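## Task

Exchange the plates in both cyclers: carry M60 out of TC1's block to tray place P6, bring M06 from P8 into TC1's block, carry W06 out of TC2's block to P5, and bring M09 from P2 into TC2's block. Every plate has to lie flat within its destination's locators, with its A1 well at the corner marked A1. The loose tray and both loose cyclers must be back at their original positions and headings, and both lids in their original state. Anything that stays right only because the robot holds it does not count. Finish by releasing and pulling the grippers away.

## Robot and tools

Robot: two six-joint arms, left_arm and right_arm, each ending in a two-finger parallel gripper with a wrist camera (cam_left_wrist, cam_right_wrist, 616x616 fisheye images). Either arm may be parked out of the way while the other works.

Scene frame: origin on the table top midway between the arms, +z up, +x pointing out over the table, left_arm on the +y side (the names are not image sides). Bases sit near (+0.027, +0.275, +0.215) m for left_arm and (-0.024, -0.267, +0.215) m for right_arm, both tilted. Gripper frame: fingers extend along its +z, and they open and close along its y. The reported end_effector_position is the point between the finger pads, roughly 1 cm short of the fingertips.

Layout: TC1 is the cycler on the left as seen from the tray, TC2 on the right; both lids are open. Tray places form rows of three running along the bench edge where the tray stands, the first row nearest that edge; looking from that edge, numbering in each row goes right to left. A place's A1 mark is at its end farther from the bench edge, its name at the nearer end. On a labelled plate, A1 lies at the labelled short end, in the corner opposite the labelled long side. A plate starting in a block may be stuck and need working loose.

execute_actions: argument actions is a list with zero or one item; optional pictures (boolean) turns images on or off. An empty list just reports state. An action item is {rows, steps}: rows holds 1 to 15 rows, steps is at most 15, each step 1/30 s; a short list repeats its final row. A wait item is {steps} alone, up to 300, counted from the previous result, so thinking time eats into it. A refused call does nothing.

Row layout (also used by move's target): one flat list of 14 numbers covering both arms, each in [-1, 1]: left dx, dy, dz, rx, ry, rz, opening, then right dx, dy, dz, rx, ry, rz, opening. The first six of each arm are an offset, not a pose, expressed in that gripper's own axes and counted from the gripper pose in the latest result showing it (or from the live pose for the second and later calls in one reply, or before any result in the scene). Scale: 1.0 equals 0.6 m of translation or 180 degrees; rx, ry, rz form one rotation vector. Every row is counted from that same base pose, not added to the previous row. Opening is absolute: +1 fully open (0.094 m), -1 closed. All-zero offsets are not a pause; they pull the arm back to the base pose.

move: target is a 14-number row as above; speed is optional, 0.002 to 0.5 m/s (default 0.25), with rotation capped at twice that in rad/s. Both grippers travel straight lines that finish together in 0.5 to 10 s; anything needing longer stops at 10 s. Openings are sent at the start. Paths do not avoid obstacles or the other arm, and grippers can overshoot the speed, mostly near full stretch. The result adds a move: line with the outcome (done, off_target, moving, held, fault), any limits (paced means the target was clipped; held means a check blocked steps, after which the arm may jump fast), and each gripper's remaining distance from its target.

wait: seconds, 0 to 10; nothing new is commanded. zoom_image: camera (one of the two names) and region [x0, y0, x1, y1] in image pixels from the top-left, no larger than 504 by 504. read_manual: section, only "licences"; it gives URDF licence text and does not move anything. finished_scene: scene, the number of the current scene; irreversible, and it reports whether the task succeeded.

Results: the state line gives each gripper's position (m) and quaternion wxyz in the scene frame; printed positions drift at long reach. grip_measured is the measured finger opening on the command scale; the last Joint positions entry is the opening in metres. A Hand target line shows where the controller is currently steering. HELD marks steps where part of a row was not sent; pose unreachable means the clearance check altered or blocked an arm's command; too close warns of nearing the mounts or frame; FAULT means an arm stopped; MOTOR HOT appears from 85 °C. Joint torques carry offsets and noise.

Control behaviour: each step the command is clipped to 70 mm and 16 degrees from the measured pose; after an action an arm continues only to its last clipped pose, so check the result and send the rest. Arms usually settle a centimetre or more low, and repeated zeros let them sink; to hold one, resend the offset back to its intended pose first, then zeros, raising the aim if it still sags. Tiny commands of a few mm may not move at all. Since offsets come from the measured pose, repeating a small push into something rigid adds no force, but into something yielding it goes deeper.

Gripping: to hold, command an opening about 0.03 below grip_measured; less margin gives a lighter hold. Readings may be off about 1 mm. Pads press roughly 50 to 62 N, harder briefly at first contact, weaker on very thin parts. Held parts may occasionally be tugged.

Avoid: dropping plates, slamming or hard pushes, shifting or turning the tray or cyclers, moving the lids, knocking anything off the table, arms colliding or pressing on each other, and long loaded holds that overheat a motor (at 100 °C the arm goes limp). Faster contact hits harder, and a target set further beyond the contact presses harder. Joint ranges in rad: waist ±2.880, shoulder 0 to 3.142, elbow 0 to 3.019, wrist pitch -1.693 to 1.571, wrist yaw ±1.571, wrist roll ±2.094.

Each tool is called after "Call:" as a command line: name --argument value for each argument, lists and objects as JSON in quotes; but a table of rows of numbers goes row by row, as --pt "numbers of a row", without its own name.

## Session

Call:
execute_actions --actions '[]'

Scene clock: 0.00 s of 15600.00 s.
left_arm: end_effector_position=(+0.2121, +0.0914, +0.2254) grip_measured=+1.000 end_effector_quat_wxyz=(+0.332, +0.832, +0.410, +0.169) | right_arm: end_effector_position=(+0.3661, -0.1812, +0.1867) grip_measured=+1.000 end_effector_quat_wxyz=(+0.045, -0.212, +0.975, -0.042)
Joint positions: left_arm=[-1.29   1.648  0.212  0.131 -1.004  1.395  0.094] | right_arm=[ 0.515  1.418  0.794 -0.872  0.968  0.211  0.094]
Joint velocities: left_arm=[-0.015 -0.005 -0.007 -0.002 -0.037  0.022  0.   ] | right_arm=[-0.015 -0.005 -0.007  0.007  0.022 -0.095  0.   ]
Joint torques (N m, as the arm reports them, + toward a larger angle): no reading
Hand target (left_arm): +0.216, +0.085, +0.232; +0.339, +0.827, +0.416, +0.167
Hand target (right_arm): +0.372, -0.180, +0.189; +0.048, -0.206, +0.977, -0.040
camera_calibration (this result's frames):
cam_left_wrist: T_world_to_cam=[[-0.570815, 0.436341, -0.69554, 0.240308], [0.170396, 0.891616, 0.419507, -0.211873], [0.803203, 0.120944, -0.583299, 0.0766657], [0, 0, 0, 1]] pos_world=[0.111696, 0.0747808, 0.300745]
cam_right_wrist: T_world_to_cam=[[0.397443, -0.912112, 0.100455, -0.332803], [-0.803263, -0.292893, 0.518634, 0.148373], [-0.44363, -0.28682, -0.849074, 0.393849], [0, 0, 0, 1]] pos_world=[0.426176, -0.147133, 0.290887]

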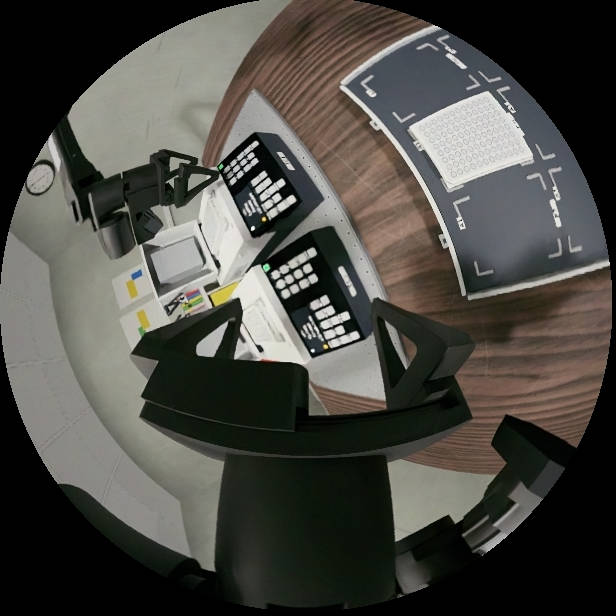

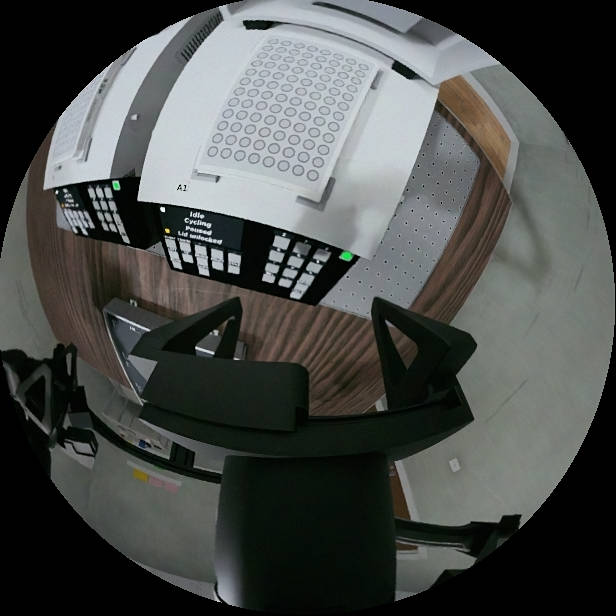

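Call:
move --target '[0.447,-0.173,-0.161,0,0,0,1, 0.06,0.137,-0.08,-0.027,0.029,0.136,1]'

Scene clock: 3.90 s of 15600.00 s.
left_arm: end_effector_position=(+0.2574, +0.3787, +0.2211) grip_measured=+1.000 end_effector_quat_wxyz=(+0.177, +0.817, +0.527, +0.153) | right_arm: end_effector_position=(+0.2870, -0.1254, +0.2156) grip_measured=+1.000 end_effector_quat_wxyz=(-0.005, -0.005, +1.000, -0.006)
Joint positions: left_arm=[-0.444  0.004  0.267 -1.048 -0.8    2.073  0.094] | right_arm=[ 0.728  1.535  0.794 -1.087  0.827  1.019  0.094]
Joint velocities: left_arm=[-0.005 -0.015 -0.012  0.012  0.007  0.066  0.   ] | right_arm=[-0.005 -0.005 -0.002 -0.007  0.022  0.022  0.   ]
Joint torques (N m, as the arm reports them, + toward a larger angle): left_arm=[2.95 2.74 8.58 0.25 0.31 0.06] | right_arm=[ 8.26 -5.82  7.95 -0.35  0.07 -0.07]
Hand target (left_arm): +0.262, +0.389, +0.229; +0.176, +0.815, +0.529, +0.155
Hand target (right_arm): +0.295, -0.117, +0.224; +0.000, +0.000, +1.000, +0.001
Off the commanded pose (left_arm): 0.014 m, 22 deg; orientation clipped at the last step of the last action.
Off the commanded pose (right_arm): 0.013 m, 1 deg.
joint sent to its limit (left arm) — the command would take joint 6 (wrist roll) past its upper limit, so that joint was sent only as far as its limit.
move: off_target (left_arm, right_arm); limits=paced
camera_calibration (this result's frames):
cam_left_wrist: T_world_to_cam=[[-0.806448, 0.375898, -0.456445, 0.168456], [0.0654892, 0.823959, 0.562852, -0.452959], [0.587667, 0.424019, -0.689098, -0.0328322], [0, 0, 0, 1]] pos_world=[0.18481, 0.323818, 0.309215]
cam_right_wrist: T_world_to_cam=[[-0.00219282, -0.999917, 0.0127311, -0.130702], [-0.808174, 0.00926994, 0.588871, 0.110377], [-0.58894, -0.00899766, -0.808127, 0.467008], [0, 0, 0, 1]] pos_world=[0.363957, -0.127513, 0.314068]

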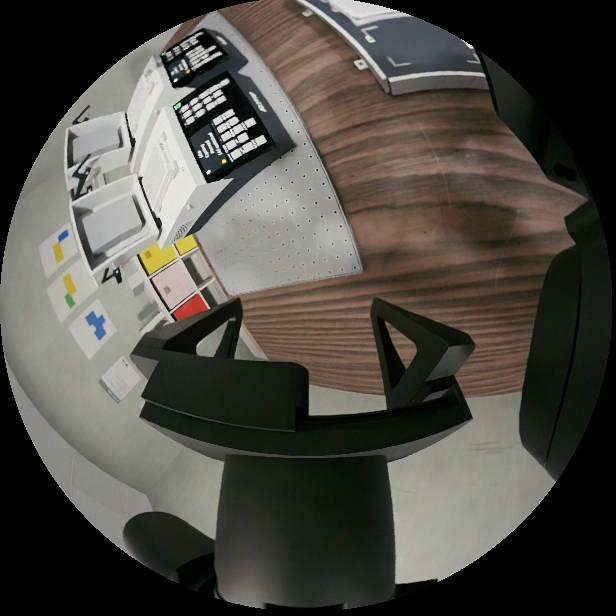

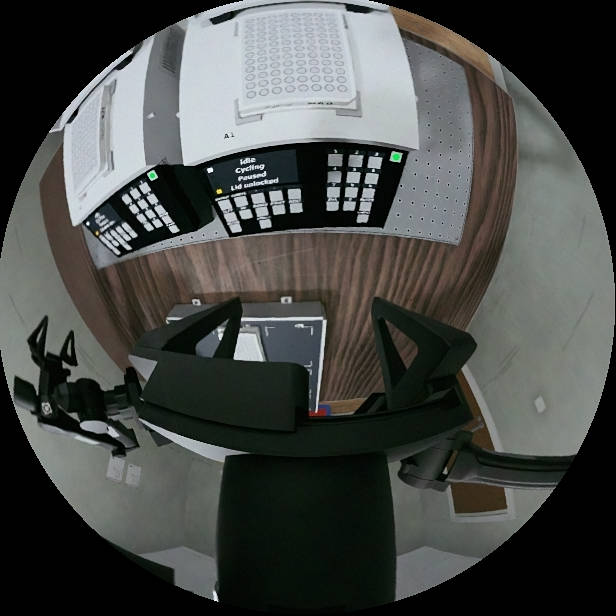

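Call:
move --target '[0,0,0,0,0,0,1, -0.285,0.008,0.01,0,0,0,1]' --speed 0.15

Scene clock: 6.33 s of 15600.00 s.
left_arm: end_effector_position=(+0.2574, +0.3787, +0.2211) grip_measured=+1.000 end_effector_quat_wxyz=(+0.177, +0.817, +0.527, +0.153) | right_arm: end_effector_position=(+0.4456, -0.1201, +0.2104) grip_measured=+1.000 end_effector_quat_wxyz=(-0.002, -0.010, +1.000, -0.003)
Joint positions: left_arm=[-0.444  0.004  0.267 -1.048 -0.8    2.074  0.094] | right_arm=[ 0.523  1.644  1.164 -1.106  0.855  0.694  0.094]
Joint velocities: left_arm=[ 0.005  0.005  0.007 -0.007 -0.037  0.037  0.   ] | right_arm=[-0.015 -0.015  0.002 -0.027  0.022 -0.081  0.   ]
Joint torques (N m, as the arm reports them, + toward a larger angle): left_arm=[ 1.81  2.    5.84  0.68  0.22 -0.03] | right_arm=[ 8.57 -9.01  8.06 -0.38  0.18 -0.19]
Hand target (left_arm): +0.257, +0.379, +0.221; +0.177, +0.817, +0.527, +0.153
Hand target (right_arm): +0.458, -0.122, +0.208; -0.004, -0.005, +1.000, -0.005
Off the commanded pose (left_arm): 0.000 m, 0 deg.
Off the commanded pose (right_arm): 0.013 m, 1 deg.
move: off_target (right_arm)
camera_calibration (this result's frames):
cam_left_wrist: T_world_to_cam=[[-0.806298, 0.376248, -0.456421, 0.16828], [0.0657413, 0.823843, 0.562993, -0.453011], [0.587845, 0.423935, -0.688998, -0.0328679], [0, 0, 0, 1]] pos_world=[0.184787, 0.323828, 0.309203]
cam_right_wrist: T_world_to_cam=[[0.0067889, -0.99996, 0.00587956, -0.127617], [-0.81126, -0.00206998, 0.584681, 0.242403], [-0.584646, -0.0087392, -0.811242, 0.555049], [0, 0, 0, 1]] pos_world=[0.522025, -0.12226, 0.309301]

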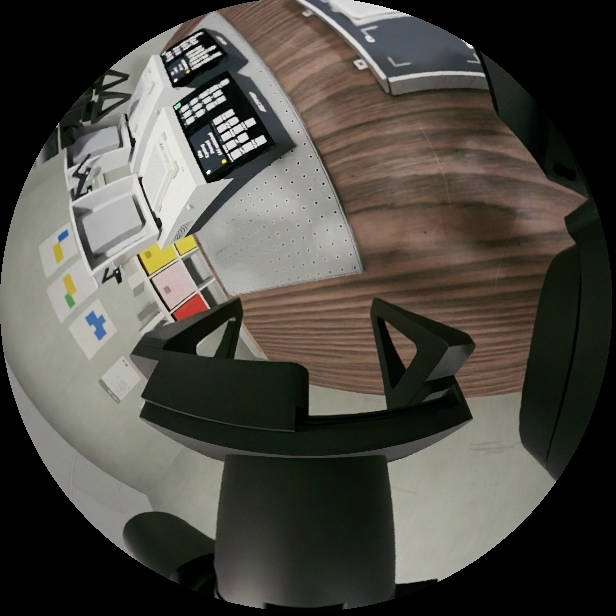

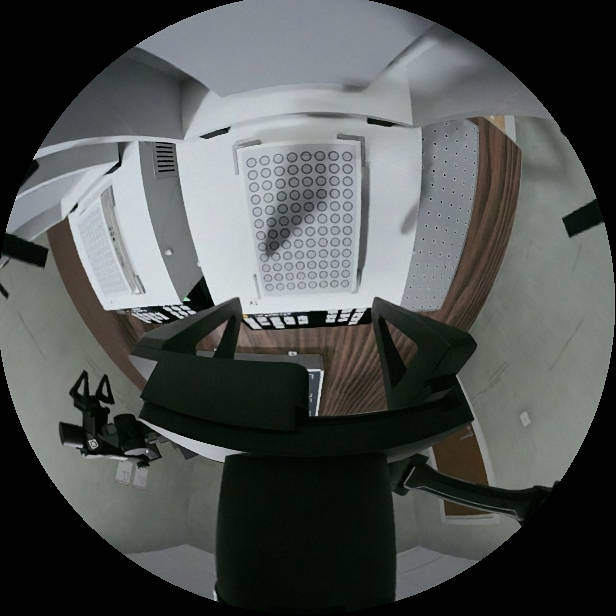

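Call:
move --target '[0,0,0,0,0,0,1, -0.012,-0.004,0.092,0,0,-0.014,1]' --speed 0.07

Scene clock: 8.13 s of 15600.00 s.
left_arm: end_effector_position=(+0.2574, +0.3787, +0.2211) grip_measured=+1.000 end_effector_quat_wxyz=(+0.177, +0.817, +0.527, +0.153) | right_arm: end_effector_position=(+0.4575, -0.1203, +0.1668) grip_measured=+1.000 end_effector_quat_wxyz=(+0.007, -0.028, +1.000, +0.003)
Joint positions: left_arm=[-0.444  0.004  0.267 -1.048 -0.8    2.074  0.094] | right_arm=[ 0.441  1.669  1.126 -0.917  0.853  0.51   0.094]
Joint velocities: left_arm=[-0.005 -0.005 -0.002 -0.002 -0.007  0.022  0.   ] | right_arm=[-0.005 -0.015  0.002 -0.002 -0.007 -0.081  0.   ]
Joint torques (N m, as the arm reports them, + toward a larger angle): left_arm=[ 2.34  2.01  5.98  0.72  0.24 -0.05] | right_arm=[  8.69 -10.37   4.3    0.6    0.01  -0.28]
Hand target (left_arm): +0.257, +0.379, +0.221; +0.177, +0.817, +0.527, +0.153
Hand target (right_arm): +0.453, -0.123, +0.155; -0.002, -0.032, +0.999, -0.002
Off the commanded pose (left_arm): 0.000 m, 0 deg.
Off the commanded pose (right_arm): 0.013 m, 1 deg.
move: off_target (right_arm)
camera_calibration (this result's frames):
cam_left_wrist: T_world_to_cam=[[-0.806298, 0.376248, -0.456421, 0.16828], [0.0657413, 0.823843, 0.562993, -0.453011], [0.587845, 0.423935, -0.688998, -0.0328679], [0, 0, 0, 1]] pos_world=[0.184787, 0.323828, 0.309203]
cam_right_wrist: T_world_to_cam=[[0.0432724, -0.999053, -0.00443472, -0.142517], [-0.820896, -0.0380852, 0.569806, 0.280073], [-0.569435, -0.0210164, -0.821767, 0.519947], [0, 0, 0, 1]] pos_world=[0.532154, -0.120788, 0.267057]

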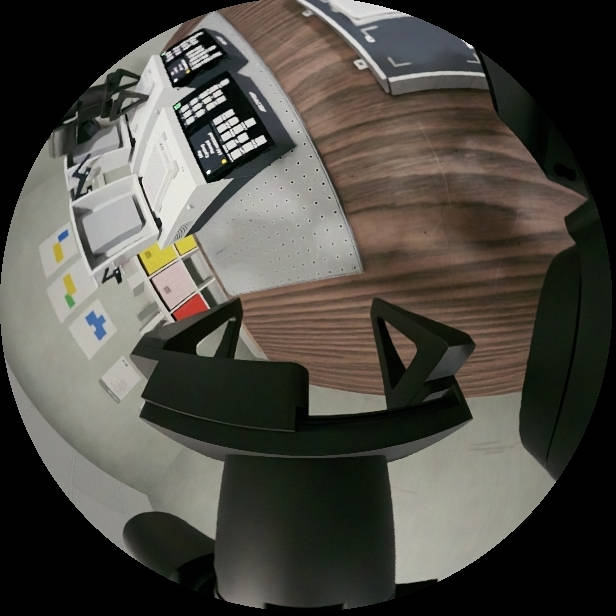

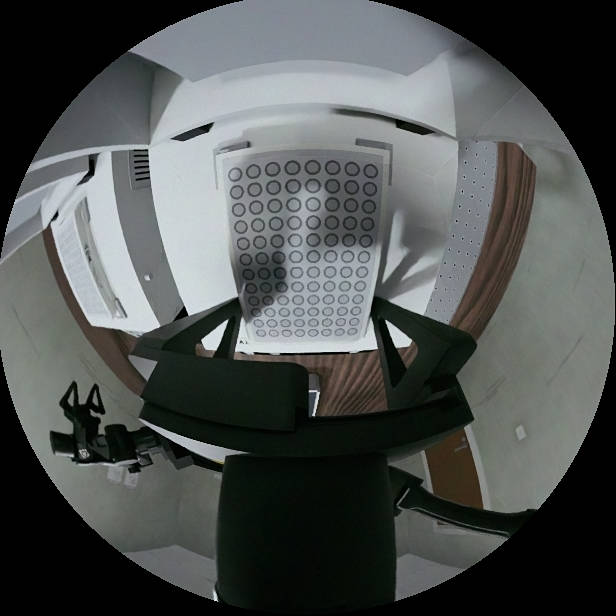

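Call:
move --target '[0,0,0,0,0,0,1, 0,0,0,0,0,0,0.45]'

Call:
move --target '[0,0,0,0,0,0,1, 0,0,-0.1,0,0,0,0.45]' --speed 0.08

Scene clock: 9.47 s of 15600.00 s.
left_arm: end_effector_position=(+0.2574, +0.3787, +0.2211) grip_measured=+1.000 end_effector_quat_wxyz=(+0.177, +0.817, +0.527, +0.153) | right_arm: end_effector_position=(+0.4575, -0.1202, +0.1668) grip_measured=+0.756 end_effector_quat_wxyz=(+0.007, -0.030, +1.000, +0.003)
Joint positions: left_arm=[-0.444  0.004  0.267 -1.048 -0.8    2.074  0.094] | right_arm=[ 0.441  1.669  1.126 -0.917  0.852  0.505  0.083]
Joint velocities: left_arm=[-0.005 -0.015  0.002 -0.017  0.022 -0.051  0.   ] | right_arm=[ 0.015  0.005 -0.007  0.002  0.051  0.066 -0.001]
Joint torques (N m, as the arm reports them, + toward a larger angle): left_arm=[ 1.9   2.08  5.9   0.72  0.21 -0.03] | right_arm=[ 10.15 -10.58   5.15   0.21   0.13  -0.09]
Hand target (left_arm): +0.257, +0.379, +0.221; +0.177, +0.817, +0.527, +0.153
Hand target (right_arm): +0.458, -0.120, +0.167; +0.007, -0.028, +1.000, +0.003
Off the commanded pose (left_arm): 0.000 m, 0 deg.
Off the commanded pose (right_arm): 0.000 m, 0 deg.
move: done
camera_calibration (this result's frames):
cam_left_wrist: T_world_to_cam=[[-0.806298, 0.376248, -0.456421, 0.16828], [0.0657413, 0.823843, 0.562993, -0.453011], [0.587845, 0.423935, -0.688998, -0.0328679], [0, 0, 0, 1]] pos_world=[0.184787, 0.323828, 0.309203]
cam_right_wrist: T_world_to_cam=[[0.0475689, -0.998855, -0.00516255, -0.144188], [-0.820627, -0.0420267, 0.569917, 0.279454], [-0.569481, -0.0228738, -0.821686, 0.519729], [0, 0, 0, 1]] pos_world=[0.532162, -0.12039, 0.267044]

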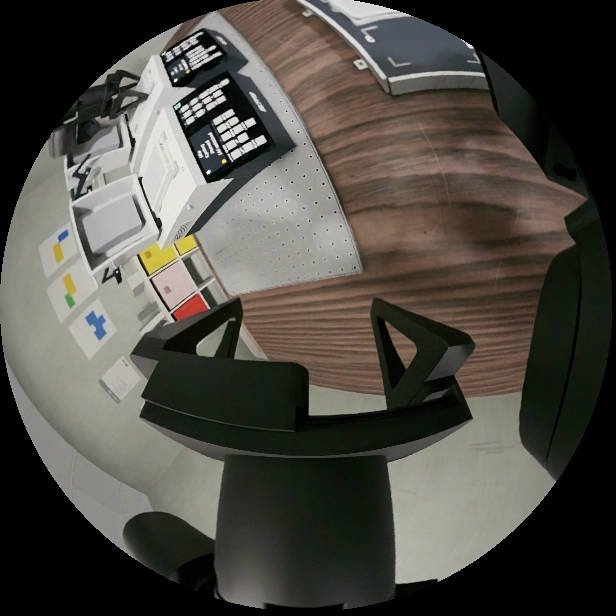

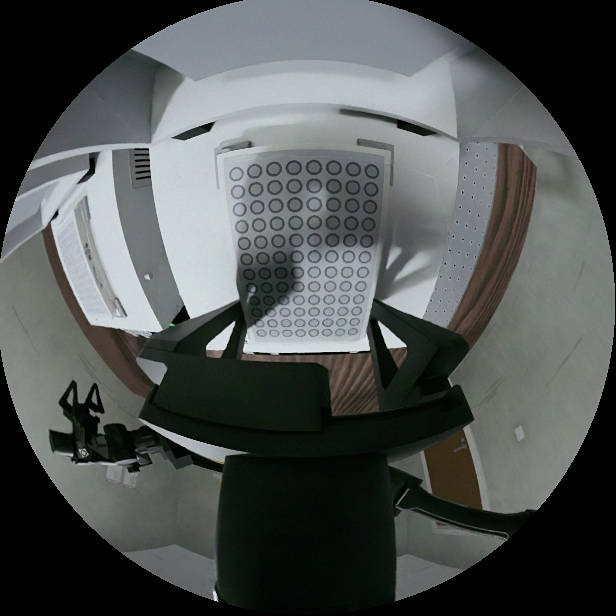

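Scene clock: 10.47 s of 15600.00 s.
left_arm: end_effector_position=(+0.2574, +0.3787, +0.2211) grip_measured=+1.000 end_effector_quat_wxyz=(+0.177, +0.817, +0.527, +0.153) | right_arm: end_effector_position=(+0.4569, -0.1203, +0.1696) grip_measured=+0.756 end_effector_quat_wxyz=(-0.017, -0.029, +0.999, -0.008)
Joint positions: left_arm=[-0.444  0.004  0.267 -1.048 -0.8    2.074  0.094] | right_arm=[ 0.444  1.697  1.174 -1.02   0.844  0.572  0.083]
Joint velocities: left_arm=[-0.015  0.005 -0.007 -0.022 -0.081 -0.051  0.   ] | right_arm=[ 0.005 -0.005 -0.012 -0.012 -0.022 -0.007 -0.   ]
Joint torques (N m, as the arm reports them, + toward a larger angle): left_arm=[ 2.11  1.98  5.75  0.71  0.27 -0.06] | right_arm=[ 17.02 -15.66   5.99  -4.41   0.53   0.49]
Hand target (left_arm): +0.257, +0.379, +0.221; +0.177, +0.817, +0.527, +0.153
Hand target (right_arm): +0.457, -0.121, +0.222; +0.008, -0.031, +0.999, +0.005
Off the commanded pose (left_arm): 0.000 m, 0 deg.
Off the commanded pose (right_arm): 0.057 m, 3 deg.
move: off_target (right_arm)
camera_calibration (this result's frames):
cam_left_wrist: T_world_to_cam=[[-0.806298, 0.376248, -0.456421, 0.16828], [0.0657413, 0.823843, 0.562993, -0.453011], [0.587845, 0.423935, -0.688998, -0.0328679], [0, 0, 0, 1]] pos_world=[0.184787, 0.323828, 0.309203]
cam_right_wrist: T_world_to_cam=[[0.0447207, -0.998883, 0.0152553, -0.146461], [-0.792543, -0.0261779, 0.609254, 0.259847], [-0.608175, -0.0393368, -0.792828, 0.532482], [0, 0, 0, 1]] pos_world=[0.536332, -0.118549, 0.266088]

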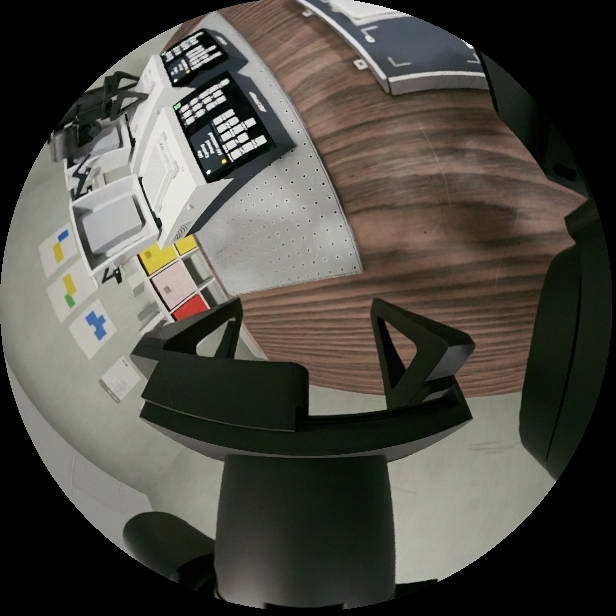

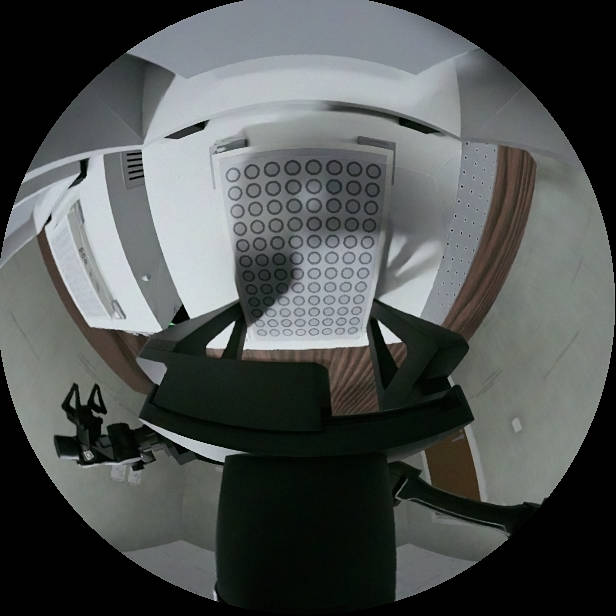

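Stuck; pull harder.

Call:
move --target '[0,0,0,0,0,0,1, 0,0,-0.12,0,0,0,0.3]' --speed 0.08

Scene clock: 12.57 s of 15600.00 s.
left_arm: end_effector_position=(+0.2574, +0.3787, +0.2211) grip_measured=+1.000 end_effector_quat_wxyz=(+0.177, +0.817, +0.527, +0.153) | right_arm: end_effector_position=(+0.4564, -0.1196, +0.1713) grip_measured=+0.756 end_effector_quat_wxyz=(-0.033, -0.022, +0.999, -0.025)
Joint positions: left_arm=[-0.444  0.004  0.267 -1.048 -0.8    2.074  0.094] | right_arm=[ 0.45   1.729  1.214 -1.103  0.853  0.645  0.083]
Joint velocities: left_arm=[ 0.005 -0.005  0.002 -0.017  0.007  0.007  0.   ] | right_arm=[-0.005  0.005  0.007 -0.017 -0.037 -0.066 -0.001]
Joint torques (N m, as the arm reports them, + toward a larger angle): left_arm=[ 2.29  2.62  5.96  0.83  0.21 -0.04] | right_arm=[ 17.73 -16.04   8.17  -6.76  -0.3    0.55]
Hand target (left_arm): +0.257, +0.379, +0.221; +0.177, +0.817, +0.527, +0.153
Hand target (right_arm): +0.459, -0.120, +0.234; -0.014, -0.030, +0.999, -0.005
Off the commanded pose (left_arm): 0.000 m, 0 deg.
Off the commanded pose (right_arm): 0.070 m, 3 deg; position clipped at the last step of the last action.
move: off_target (right_arm); limits=paced
camera_calibration (this result's frames):
cam_left_wrist: T_world_to_cam=[[-0.806298, 0.376248, -0.456421, 0.16828], [0.0657413, 0.823843, 0.562993, -0.453011], [0.587845, 0.423935, -0.688998, -0.0328679], [0, 0, 0, 1]] pos_world=[0.184787, 0.323828, 0.309203]
cam_right_wrist: T_world_to_cam=[[0.0330248, -0.998238, 0.0492996, -0.146167], [-0.774547, 0.00561217, 0.632491, 0.250042], [-0.631653, -0.0590728, -0.772997, 0.53849], [0, 0, 0, 1]] pos_world=[0.538635, -0.115503, 0.265308]

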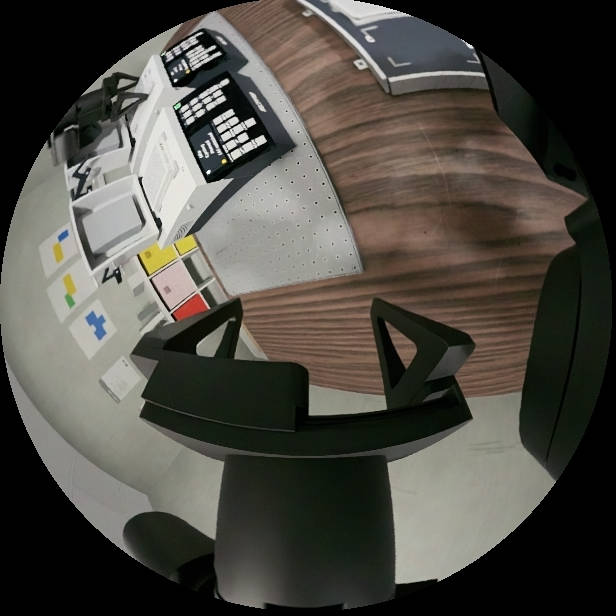

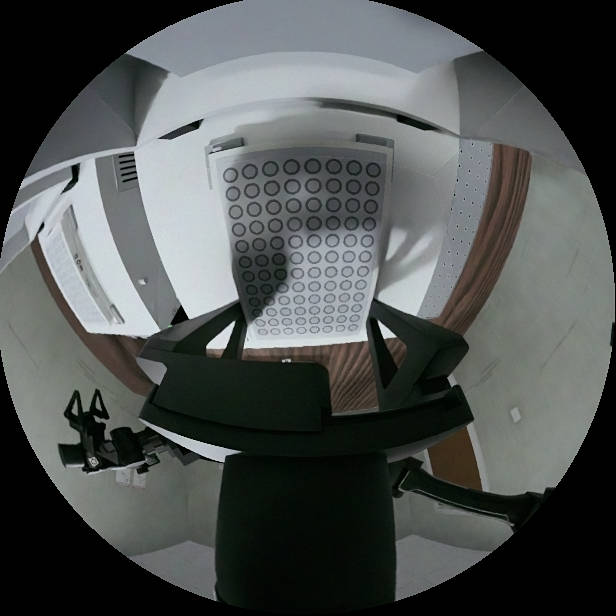

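Call:
move --target '[0,0,0,0,0,0,1, 0,0,-0.12,-0.06,-0.03,0,0.3]' --speed 0.15

Scene clock: 14.37 s of 15600.00 s.
left_arm: end_effector_position=(+0.2574, +0.3787, +0.2211) grip_measured=+1.000 end_effector_quat_wxyz=(+0.177, +0.817, +0.527, +0.153) | right_arm: end_effector_position=(+0.4570, -0.1193, +0.1731) grip_measured=+0.749 end_effector_quat_wxyz=(-0.022, -0.023, +0.999, +0.016)
Joint positions: left_arm=[-0.444  0.004  0.267 -1.048 -0.8    2.074  0.094] | right_arm=[ 0.44   1.675  1.166 -1.     0.8    0.554  0.082]
Joint velocities: left_arm=[-0.005  0.005 -0.012 -0.012 -0.007 -0.007  0.   ] | right_arm=[-0.005 -0.005 -0.007  0.002 -0.037  0.037 -0.   ]
Joint torques (N m, as the arm reports them, + toward a larger angle): left_arm=[ 2.29  2.28  5.87  0.67  0.21 -0.05] | right_arm=[ 17.38 -18.17   4.58  -1.31  -1.45  -0.03]
Hand target (left_arm): +0.257, +0.379, +0.221; +0.177, +0.817, +0.527, +0.153
Hand target (right_arm): +0.460, -0.117, +0.237; +0.013, -0.022, +0.997, +0.071
Off the commanded pose (left_arm): 0.000 m, 0 deg.
Off the commanded pose (right_arm): 0.070 m, 7 deg.
move: off_target (right_arm); limits=paced
camera_calibration (this result's frames):
cam_left_wrist: T_world_to_cam=[[-0.806298, 0.376248, -0.456421, 0.16828], [0.0657413, 0.823843, 0.562993, -0.453011], [0.587845, 0.423935, -0.688998, -0.0328679], [0, 0, 0, 1]] pos_world=[0.184787, 0.323828, 0.309203]
cam_right_wrist: T_world_to_cam=[[0.0328781, -0.99895, -0.0319018, -0.1319], [-0.787124, -0.0455501, 0.61511, 0.251994], [-0.615918, 0.00488703, -0.787795, 0.543295], [0, 0, 0, 1]] pos_world=[0.537312, -0.122938, 0.268794]

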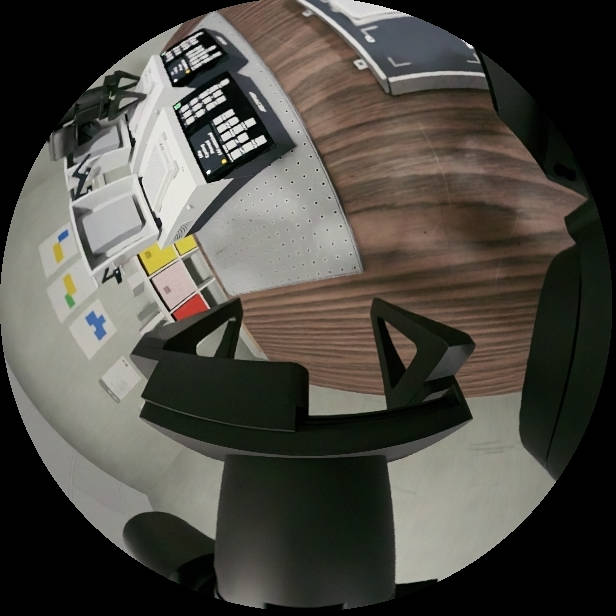

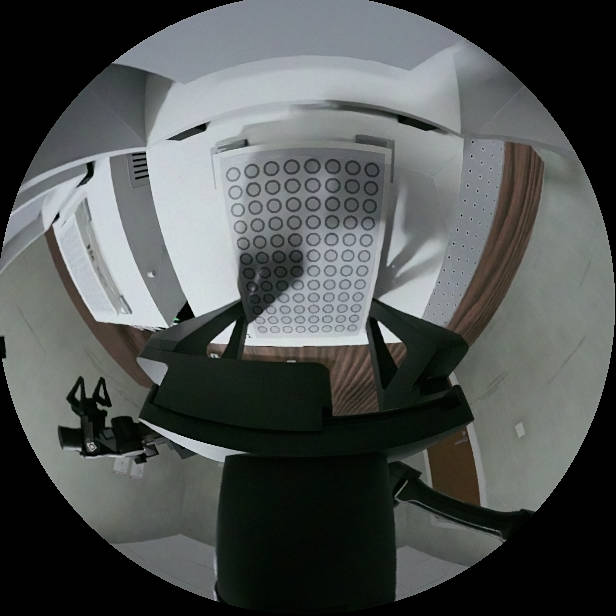

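Call:
wait --seconds 3

Scene clock: 17.93 s of 15600.00 s.
left_arm: end_effector_position=(+0.2574, +0.3787, +0.2211) grip_measured=+1.000 end_effector_quat_wxyz=(+0.177, +0.817, +0.527, +0.153) | right_arm: end_effector_position=(+0.4570, -0.1193, +0.1731) grip_measured=+0.749 end_effector_quat_wxyz=(-0.022, -0.023, +0.999, +0.016)
Joint positions: left_arm=[-0.444  0.004  0.267 -1.048 -0.8    2.074  0.094] | right_arm=[ 0.44   1.675  1.166 -1.     0.8    0.554  0.082]
Joint velocities: left_arm=[ 0.005 -0.015 -0.002 -0.002 -0.037 -0.022  0.   ] | right_arm=[-0.005 -0.005 -0.007  0.002 -0.066  0.007  0.   ]
Joint torques (N m, as the arm reports them, + toward a larger angle): left_arm=[ 2.37  2.07  5.87  0.72  0.22 -0.03] | right_arm=[ 17.11 -18.25   4.76  -1.31  -1.45  -0.04]
Hand target (left_arm): +0.257, +0.379, +0.221; +0.177, +0.817, +0.527, +0.153
Hand target (right_arm): +0.460, -0.117, +0.237; +0.013, -0.022, +0.997, +0.071
Off the commanded pose (left_arm): 0.000 m, 0 deg.
Off the commanded pose (right_arm): 0.070 m, 7 deg.
Steps of this call (steps 1 to 90: nothing new was sent; then 0.57 s passed at rest). Readings (end_effector_position):
1: left_arm (+0.2574, +0.3787, +0.2211) | right_arm (+0.4570, -0.1193, +0.1731)
2: left_arm (+0.2574, +0.3787, +0.2211) | right_arm (+0.4570, -0.1193, +0.1731)
4: left_arm (+0.2574, +0.3787, +0.2211) | right_arm (+0.4570, -0.1193, +0.1731)
8: left_arm (+0.2574, +0.3787, +0.2211) | right_arm (+0.4570, -0.1193, +0.1731)
90: the state above
camera_calibration (this result's frames):
cam_left_wrist: T_world_to_cam=[[-0.806298, 0.376248, -0.456421, 0.16828], [0.0657413, 0.823843, 0.562993, -0.453011], [0.587845, 0.423935, -0.688998, -0.0328679], [0, 0, 0, 1]] pos_world=[0.184787, 0.323828, 0.309203]
cam_right_wrist: T_world_to_cam=[[0.0328781, -0.99895, -0.0319018, -0.1319], [-0.787124, -0.0455501, 0.61511, 0.251994], [-0.615918, 0.00488703, -0.787795, 0.543295], [0, 0, 0, 1]] pos_world=[0.537312, -0.122938, 0.268794]

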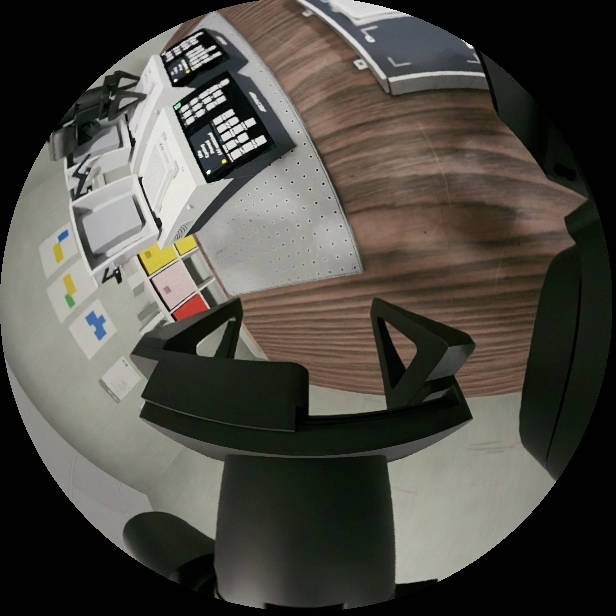

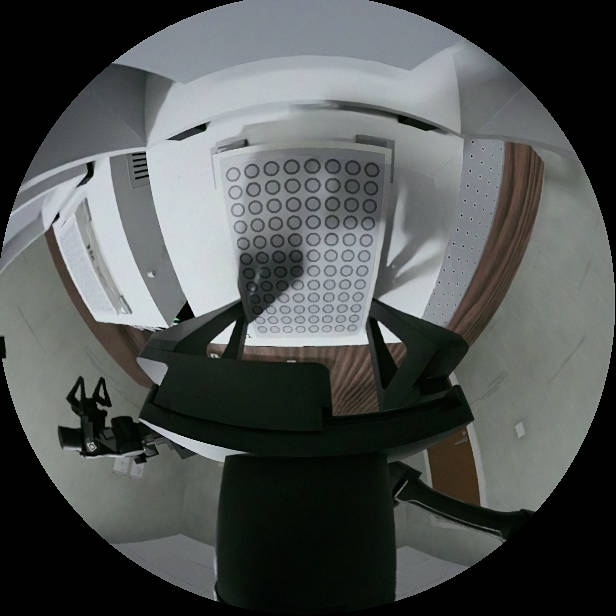

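Call:
move --target '[0,0,0,0,0,0,1, 0,0,-0.12,0.01,0.07,0,0.3]' --speed 0.15

Scene clock: 19.93 s of 15600.00 s.
left_arm: end_effector_position=(+0.2574, +0.3787, +0.2211) grip_measured=+1.000 end_effector_quat_wxyz=(+0.177, +0.817, +0.527, +0.153) | right_arm: end_effector_position=(+0.4327, -0.1222, +0.2323) grip_measured=+0.749 end_effector_quat_wxyz=(-0.149, -0.055, +0.987, -0.011)
Joint positions: left_arm=[-0.444  0.004  0.267 -1.048 -0.8    2.074  0.094] | right_arm=[ 0.516  1.746  1.36  -1.505  0.663  0.809  0.082]
Joint velocities: left_arm=[-0.015 -0.005  0.002 -0.007  0.037  0.007  0.   ] | right_arm=[ 0.005 -0.015 -0.002 -0.002 -0.007  0.081 -0.001]
Joint torques (N m, as the arm reports them, + toward a larger angle): left_arm=[ 2.27  2.41  5.99  0.78  0.22 -0.02] | right_arm=[ 11.05 -11.16  10.17  -0.67   0.27   0.01]
Hand target (left_arm): +0.257, +0.379, +0.221; +0.177, +0.817, +0.527, +0.153
Hand target (right_arm): +0.458, -0.123, +0.246; -0.131, -0.025, +0.991, -0.000
Off the commanded pose (left_arm): 0.000 m, 0 deg.
Off the commanded pose (right_arm): 0.030 m, 4 deg.
move: off_target (right_arm)
camera_calibration (this result's frames):
cam_left_wrist: T_world_to_cam=[[-0.806298, 0.376248, -0.456421, 0.16828], [0.0657413, 0.823843, 0.562993, -0.453011], [0.587845, 0.423935, -0.688998, -0.0328679], [0, 0, 0, 1]] pos_world=[0.184787, 0.323828, 0.309203]
cam_right_wrist: T_world_to_cam=[[0.0993069, -0.995011, 0.00959566, -0.16999], [-0.603425, -0.0525513, 0.795686, 0.0739489], [-0.791212, -0.0848074, -0.605633, 0.597557], [0, 0, 0, 1]] pos_world=[0.534298, -0.114578, 0.304691]

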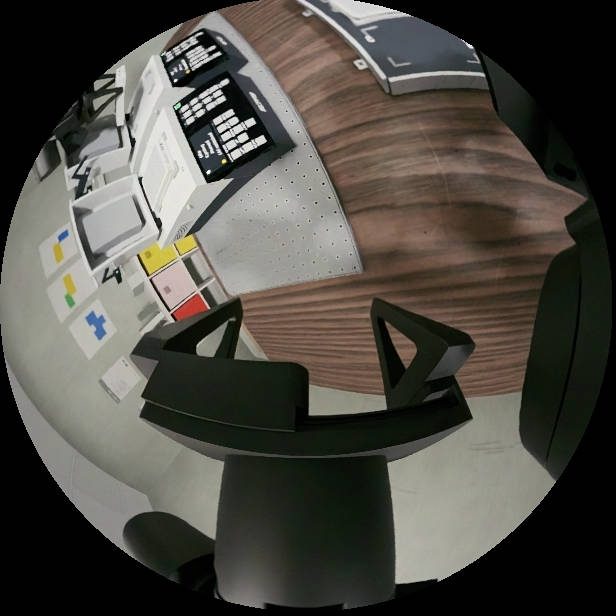

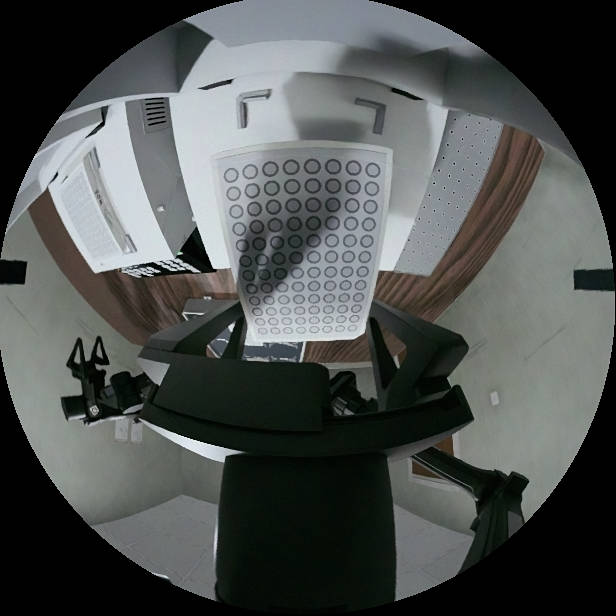

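Call:
move --target '[0,0,0,0,0,0,1, 0.28,0,0.08,0,-0.085,0.03,0.3]' --speed 0.2

Call:
move --target '[0,0,0,0,0,0,1, 0.45,0,0.03,0,0,-0.99,0.3]'

Scene clock: 22.40 s of 15600.00 s.
left_arm: end_effector_position=(+0.2574, +0.3787, +0.2211) grip_measured=+1.000 end_effector_quat_wxyz=(+0.177, +0.817, +0.527, +0.153) | right_arm: end_effector_position=(+0.2582, -0.1400, +0.2345) grip_measured=+0.749 end_effector_quat_wxyz=(-0.021, -0.017, +0.999, -0.018)
Joint positions: left_arm=[-0.444  0.004  0.267 -1.048 -0.8    2.074  0.094] | right_arm=[ 0.802  1.502  0.769 -1.221  0.786  1.134  0.082]
Joint velocities: left_arm=[-0.005  0.005  0.022  0.017  0.007 -0.007  0.   ] | right_arm=[-0.015 -0.005  0.002  0.012 -0.022  0.007 -0.   ]
Joint torques (N m, as the arm reports them, + toward a larger angle): left_arm=[ 2.36  2.09  5.82  0.77  0.22 -0.02] | right_arm=[ 7.2  -6.06  5.65  0.5   0.21 -0.06]
Hand target (left_arm): +0.257, +0.379, +0.221; +0.177, +0.817, +0.527, +0.153
Hand target (right_arm): +0.259, -0.138, +0.237; -0.016, -0.010, +1.000, -0.013
Off the commanded pose (left_arm): 0.000 m, 0 deg.
Off the commanded pose (right_arm): 0.002 m, 1 deg.
move: done
camera_calibration (this result's frames):
cam_left_wrist: T_world_to_cam=[[-0.806298, 0.376248, -0.456421, 0.16828], [0.0657413, 0.823843, 0.562993, -0.453011], [0.587845, 0.423935, -0.688998, -0.0328679], [0, 0, 0, 1]] pos_world=[0.184787, 0.323828, 0.309203]
cam_right_wrist: T_world_to_cam=[[0.0223798, -0.999072, 0.0367882, -0.157461], [-0.788709, 0.00496893, 0.614747, 0.064298], [-0.614359, -0.0427731, -0.787866, 0.46229], [0, 0, 0, 1]] pos_world=[0.338249, -0.137861, 0.330488]

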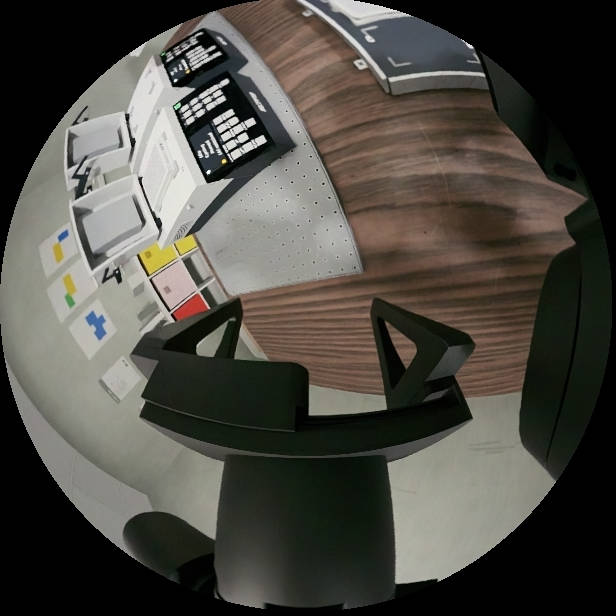

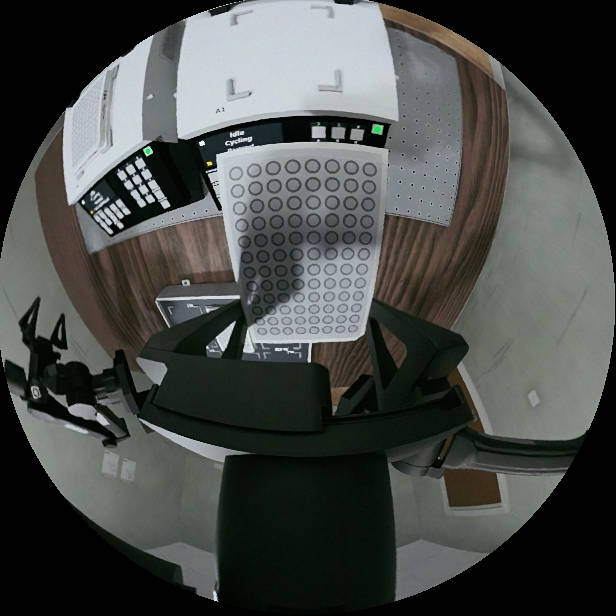

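Scene clock: 28.93 s of 15600.00 s.
left_arm: end_effector_position=(+0.2574, +0.3787, +0.2211) grip_measured=+1.000 end_effector_quat_wxyz=(+0.177, +0.817, +0.527, +0.153) | right_arm: end_effector_position=(+0.0274, -0.1404, +0.2331) grip_measured=+0.749 end_effector_quat_wxyz=(+0.025, +0.968, -0.247, -0.019)
Joint positions: left_arm=[-0.444  0.004  0.267 -1.048 -0.8    2.074  0.094] | right_arm=[ 1.473  1.749  0.506 -1.105  0.393 -0.797  0.082]
Joint velocities: left_arm=[ 0.005 -0.015  0.007 -0.022  0.007 -0.051  0.   ] | right_arm=[ 0.005 -0.005  0.002  0.007  0.037  0.066  0.   ]
Joint torques (N m, as the arm reports them, + toward a larger angle): left_arm=[ 2.2   1.93  6.03  0.71  0.21 -0.03] | right_arm=[ 3.15 -4.31  7.55  0.23 -0.02 -0.12]
Hand target (left_arm): +0.257, +0.379, +0.221; +0.177, +0.817, +0.527, +0.153
Hand target (right_arm): +0.028, -0.140, +0.233; +0.025, +0.968, -0.250, -0.020
Off the commanded pose (left_arm): 0.000 m, 0 deg.
Off the commanded pose (right_arm): 0.041 m, 29 deg; orientation clipped at the last step of the last action.
move: held (right_arm); limits=paced,held; held on 33 of 196 steps (right_arm), including the last (right_arm)
pose unreachable (right arm): on one or more control steps of this call this arm could not follow its commanded pose, so it was not sent that pose on those steps. On the call's last step it was still not sent that pose. It may still have moved: this result reports where it is.
cause: the commanded pose would bring two parts of the arm too close to each other (its base and its fingers, with joints 1 (waist) to 6 (wrist roll) between them).
camera_calibration (this result's frames):
cam_left_wrist: T_world_to_cam=[[-0.806298, 0.376248, -0.456421, 0.16828], [0.0657413, 0.823843, 0.562993, -0.453011], [0.587845, 0.423935, -0.688998, -0.0328679], [0, 0, 0, 1]] pos_world=[0.184787, 0.323828, 0.309203]
cam_right_wrist: T_world_to_cam=[[0.488938, 0.870457, -0.0569555, 0.118866], [0.737512, -0.377628, 0.559887, -0.199586], [0.46585, -0.315756, -0.826609, 0.26044], [0, 0, 0, 1]] pos_world=[-0.0322467, -0.0966015, 0.333798]

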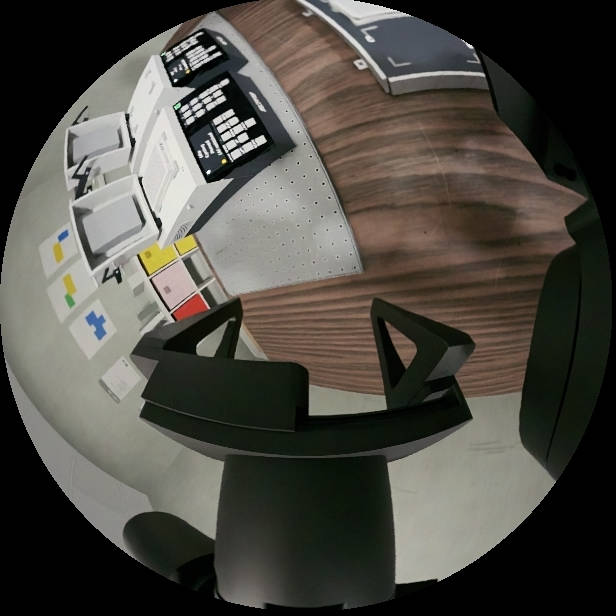

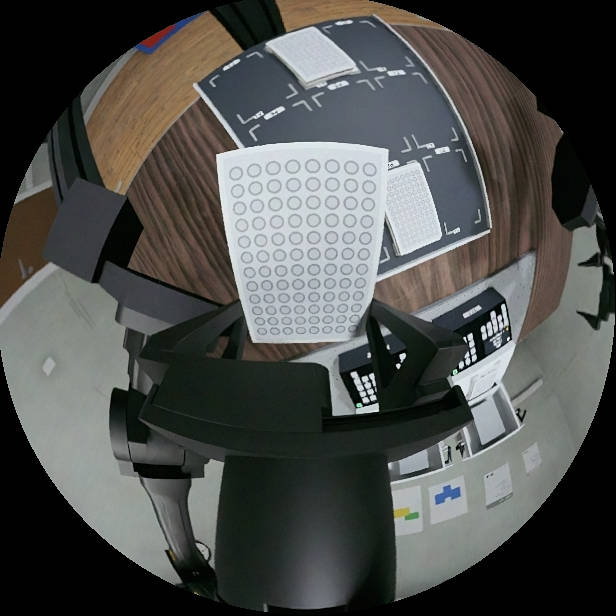

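Call:
move --target '[0,0,0,0,0,0,1, -0.056,-0.10,0.0,0,0,-0.16,0.3]'

Call:
move --target '[0,0,0,0,0,0,1, -0.12,0,0.17,0,0,0,0.3]'

Scene clock: 31.37 s of 15600.00 s.
left_arm: end_effector_position=(+0.2574, +0.3787, +0.2211) grip_measured=+1.000 end_effector_quat_wxyz=(+0.177, +0.817, +0.527, +0.153) | right_arm: end_effector_position=(+0.0247, -0.0955, +0.2210) grip_measured=+0.749 end_effector_quat_wxyz=(+0.037, +0.999, +0.012, -0.015)
Joint positions: left_arm=[-0.444  0.004  0.267 -1.048 -0.8    2.074  0.094] | right_arm=[ 1.427  1.943  0.609 -1.044  0.436 -1.338  0.082]
Joint velocities: left_arm=[-0.015 -0.005 -0.002  0.007 -0.095 -0.007  0.   ] | right_arm=[ 0.005  0.015 -0.017 -0.007  0.007 -0.066  0.   ]
Joint torques (N m, as the arm reports them, + toward a larger angle): left_arm=[ 2.38  1.96  5.89  0.6   0.19 -0.05] | right_arm=[ 3.22 -6.04 10.71  0.52 -0.01 -0.19]
Hand target (left_arm): +0.257, +0.379, +0.221; +0.177, +0.817, +0.527, +0.153
Hand target (right_arm): +0.028, -0.072, +0.231; +0.019, +1.000, +0.001, -0.025
Off the commanded pose (left_arm): 0.000 m, 0 deg.
Off the commanded pose (right_arm): 0.026 m, 3 deg.
move: off_target (right_arm)
camera_calibration (this result's frames):
cam_left_wrist: T_world_to_cam=[[-0.806298, 0.376248, -0.456421, 0.16828], [0.0657413, 0.823843, 0.562993, -0.453011], [0.587845, 0.423935, -0.688998, -0.0328679], [0, 0, 0, 1]] pos_world=[0.184787, 0.323828, 0.309203]
cam_right_wrist: T_world_to_cam=[[-0.0127924, 0.99727, -0.0727313, 0.108362], [0.830356, 0.0511191, 0.554883, -0.134106], [0.557086, -0.0532946, -0.828743, 0.289231], [0, 0, 0, 1]] pos_world=[-0.0483849, -0.0857961, 0.321993]

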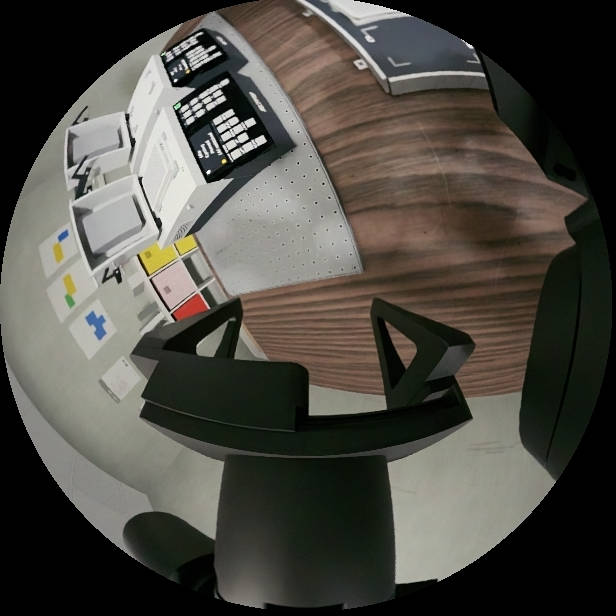

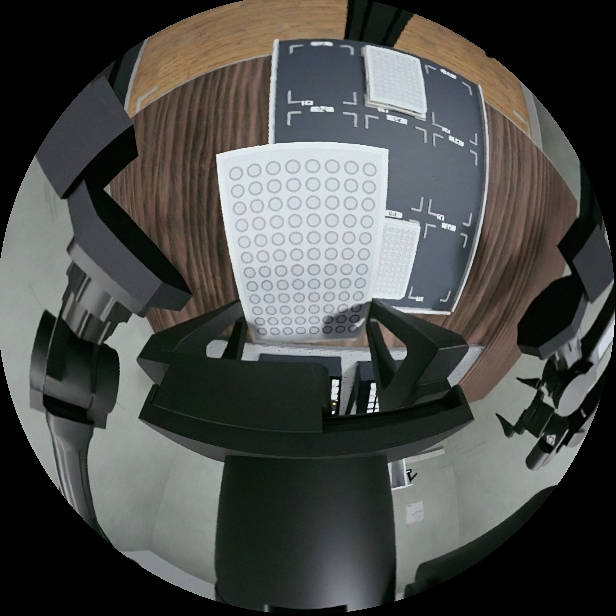

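Scene clock: 32.37 s of 15600.00 s.
left_arm: end_effector_position=(+0.2574, +0.3787, +0.2211) grip_measured=+1.000 end_effector_quat_wxyz=(+0.177, +0.817, +0.527, +0.153) | right_arm: end_effector_position=(-0.0504, -0.1040, +0.1184) grip_measured=+0.749 end_effector_quat_wxyz=(+0.045, +0.999, +0.016, -0.015)
Joint positions: left_arm=[-0.444  0.004  0.267 -1.048 -0.8    2.074  0.094] | right_arm=[ 1.527  2.344  0.52  -0.599  0.357 -1.266  0.082]
Joint velocities: left_arm=[-0.005 -0.005  0.007 -0.017  0.037 -0.022  0.   ] | right_arm=[-0.015  0.005 -0.022  0.002 -0.051  0.037 -0.002]
Joint torques (N m, as the arm reports them, + toward a larger angle): left_arm=[ 2.09  2.31  5.88  0.79  0.2  -0.01] | right_arm=[ 4.5  -8.89  3.94  0.59 -0.15 -0.05]
Hand target (left_arm): +0.257, +0.379, +0.221; +0.177, +0.817, +0.527, +0.153
Hand target (right_arm): -0.051, -0.103, +0.120; +0.037, +0.999, +0.012, -0.015
Off the commanded pose (left_arm): 0.000 m, 0 deg.
Off the commanded pose (right_arm): 0.003 m, 1 deg.
move: done
camera_calibration (this result's frames):
cam_left_wrist: T_world_to_cam=[[-0.806298, 0.376248, -0.456421, 0.16828], [0.0657413, 0.823843, 0.562993, -0.453011], [0.587845, 0.423935, -0.688998, -0.0328679], [0, 0, 0, 1]] pos_world=[0.184787, 0.323828, 0.309203]
cam_right_wrist: T_world_to_cam=[[-0.0209996, 0.995877, -0.0882519, 0.109707], [0.830342, 0.0665382, 0.553268, -0.0126032], [0.556859, -0.0616608, -0.828315, 0.244639], [0, 0, 0, 1]] pos_world=[-0.12346, -0.0933315, 0.219293]

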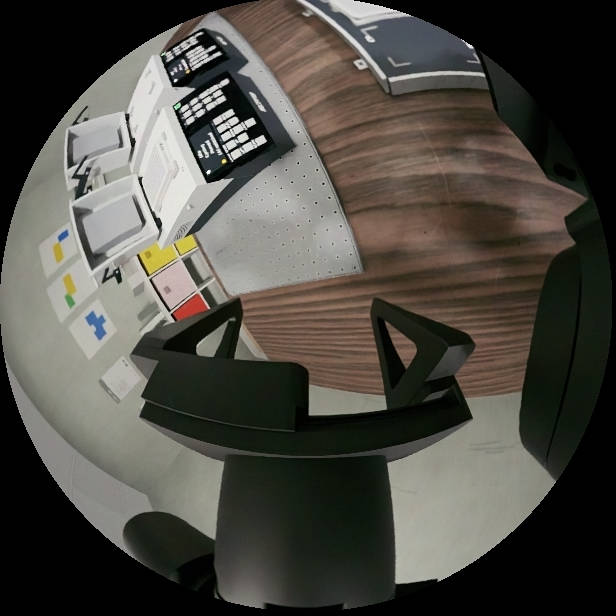

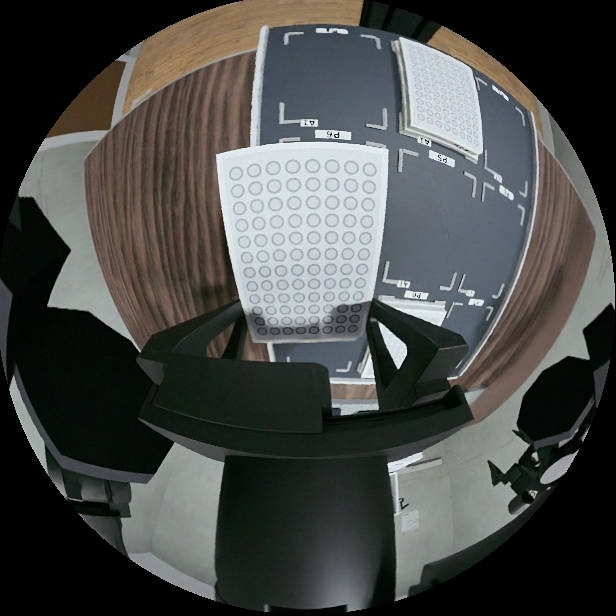

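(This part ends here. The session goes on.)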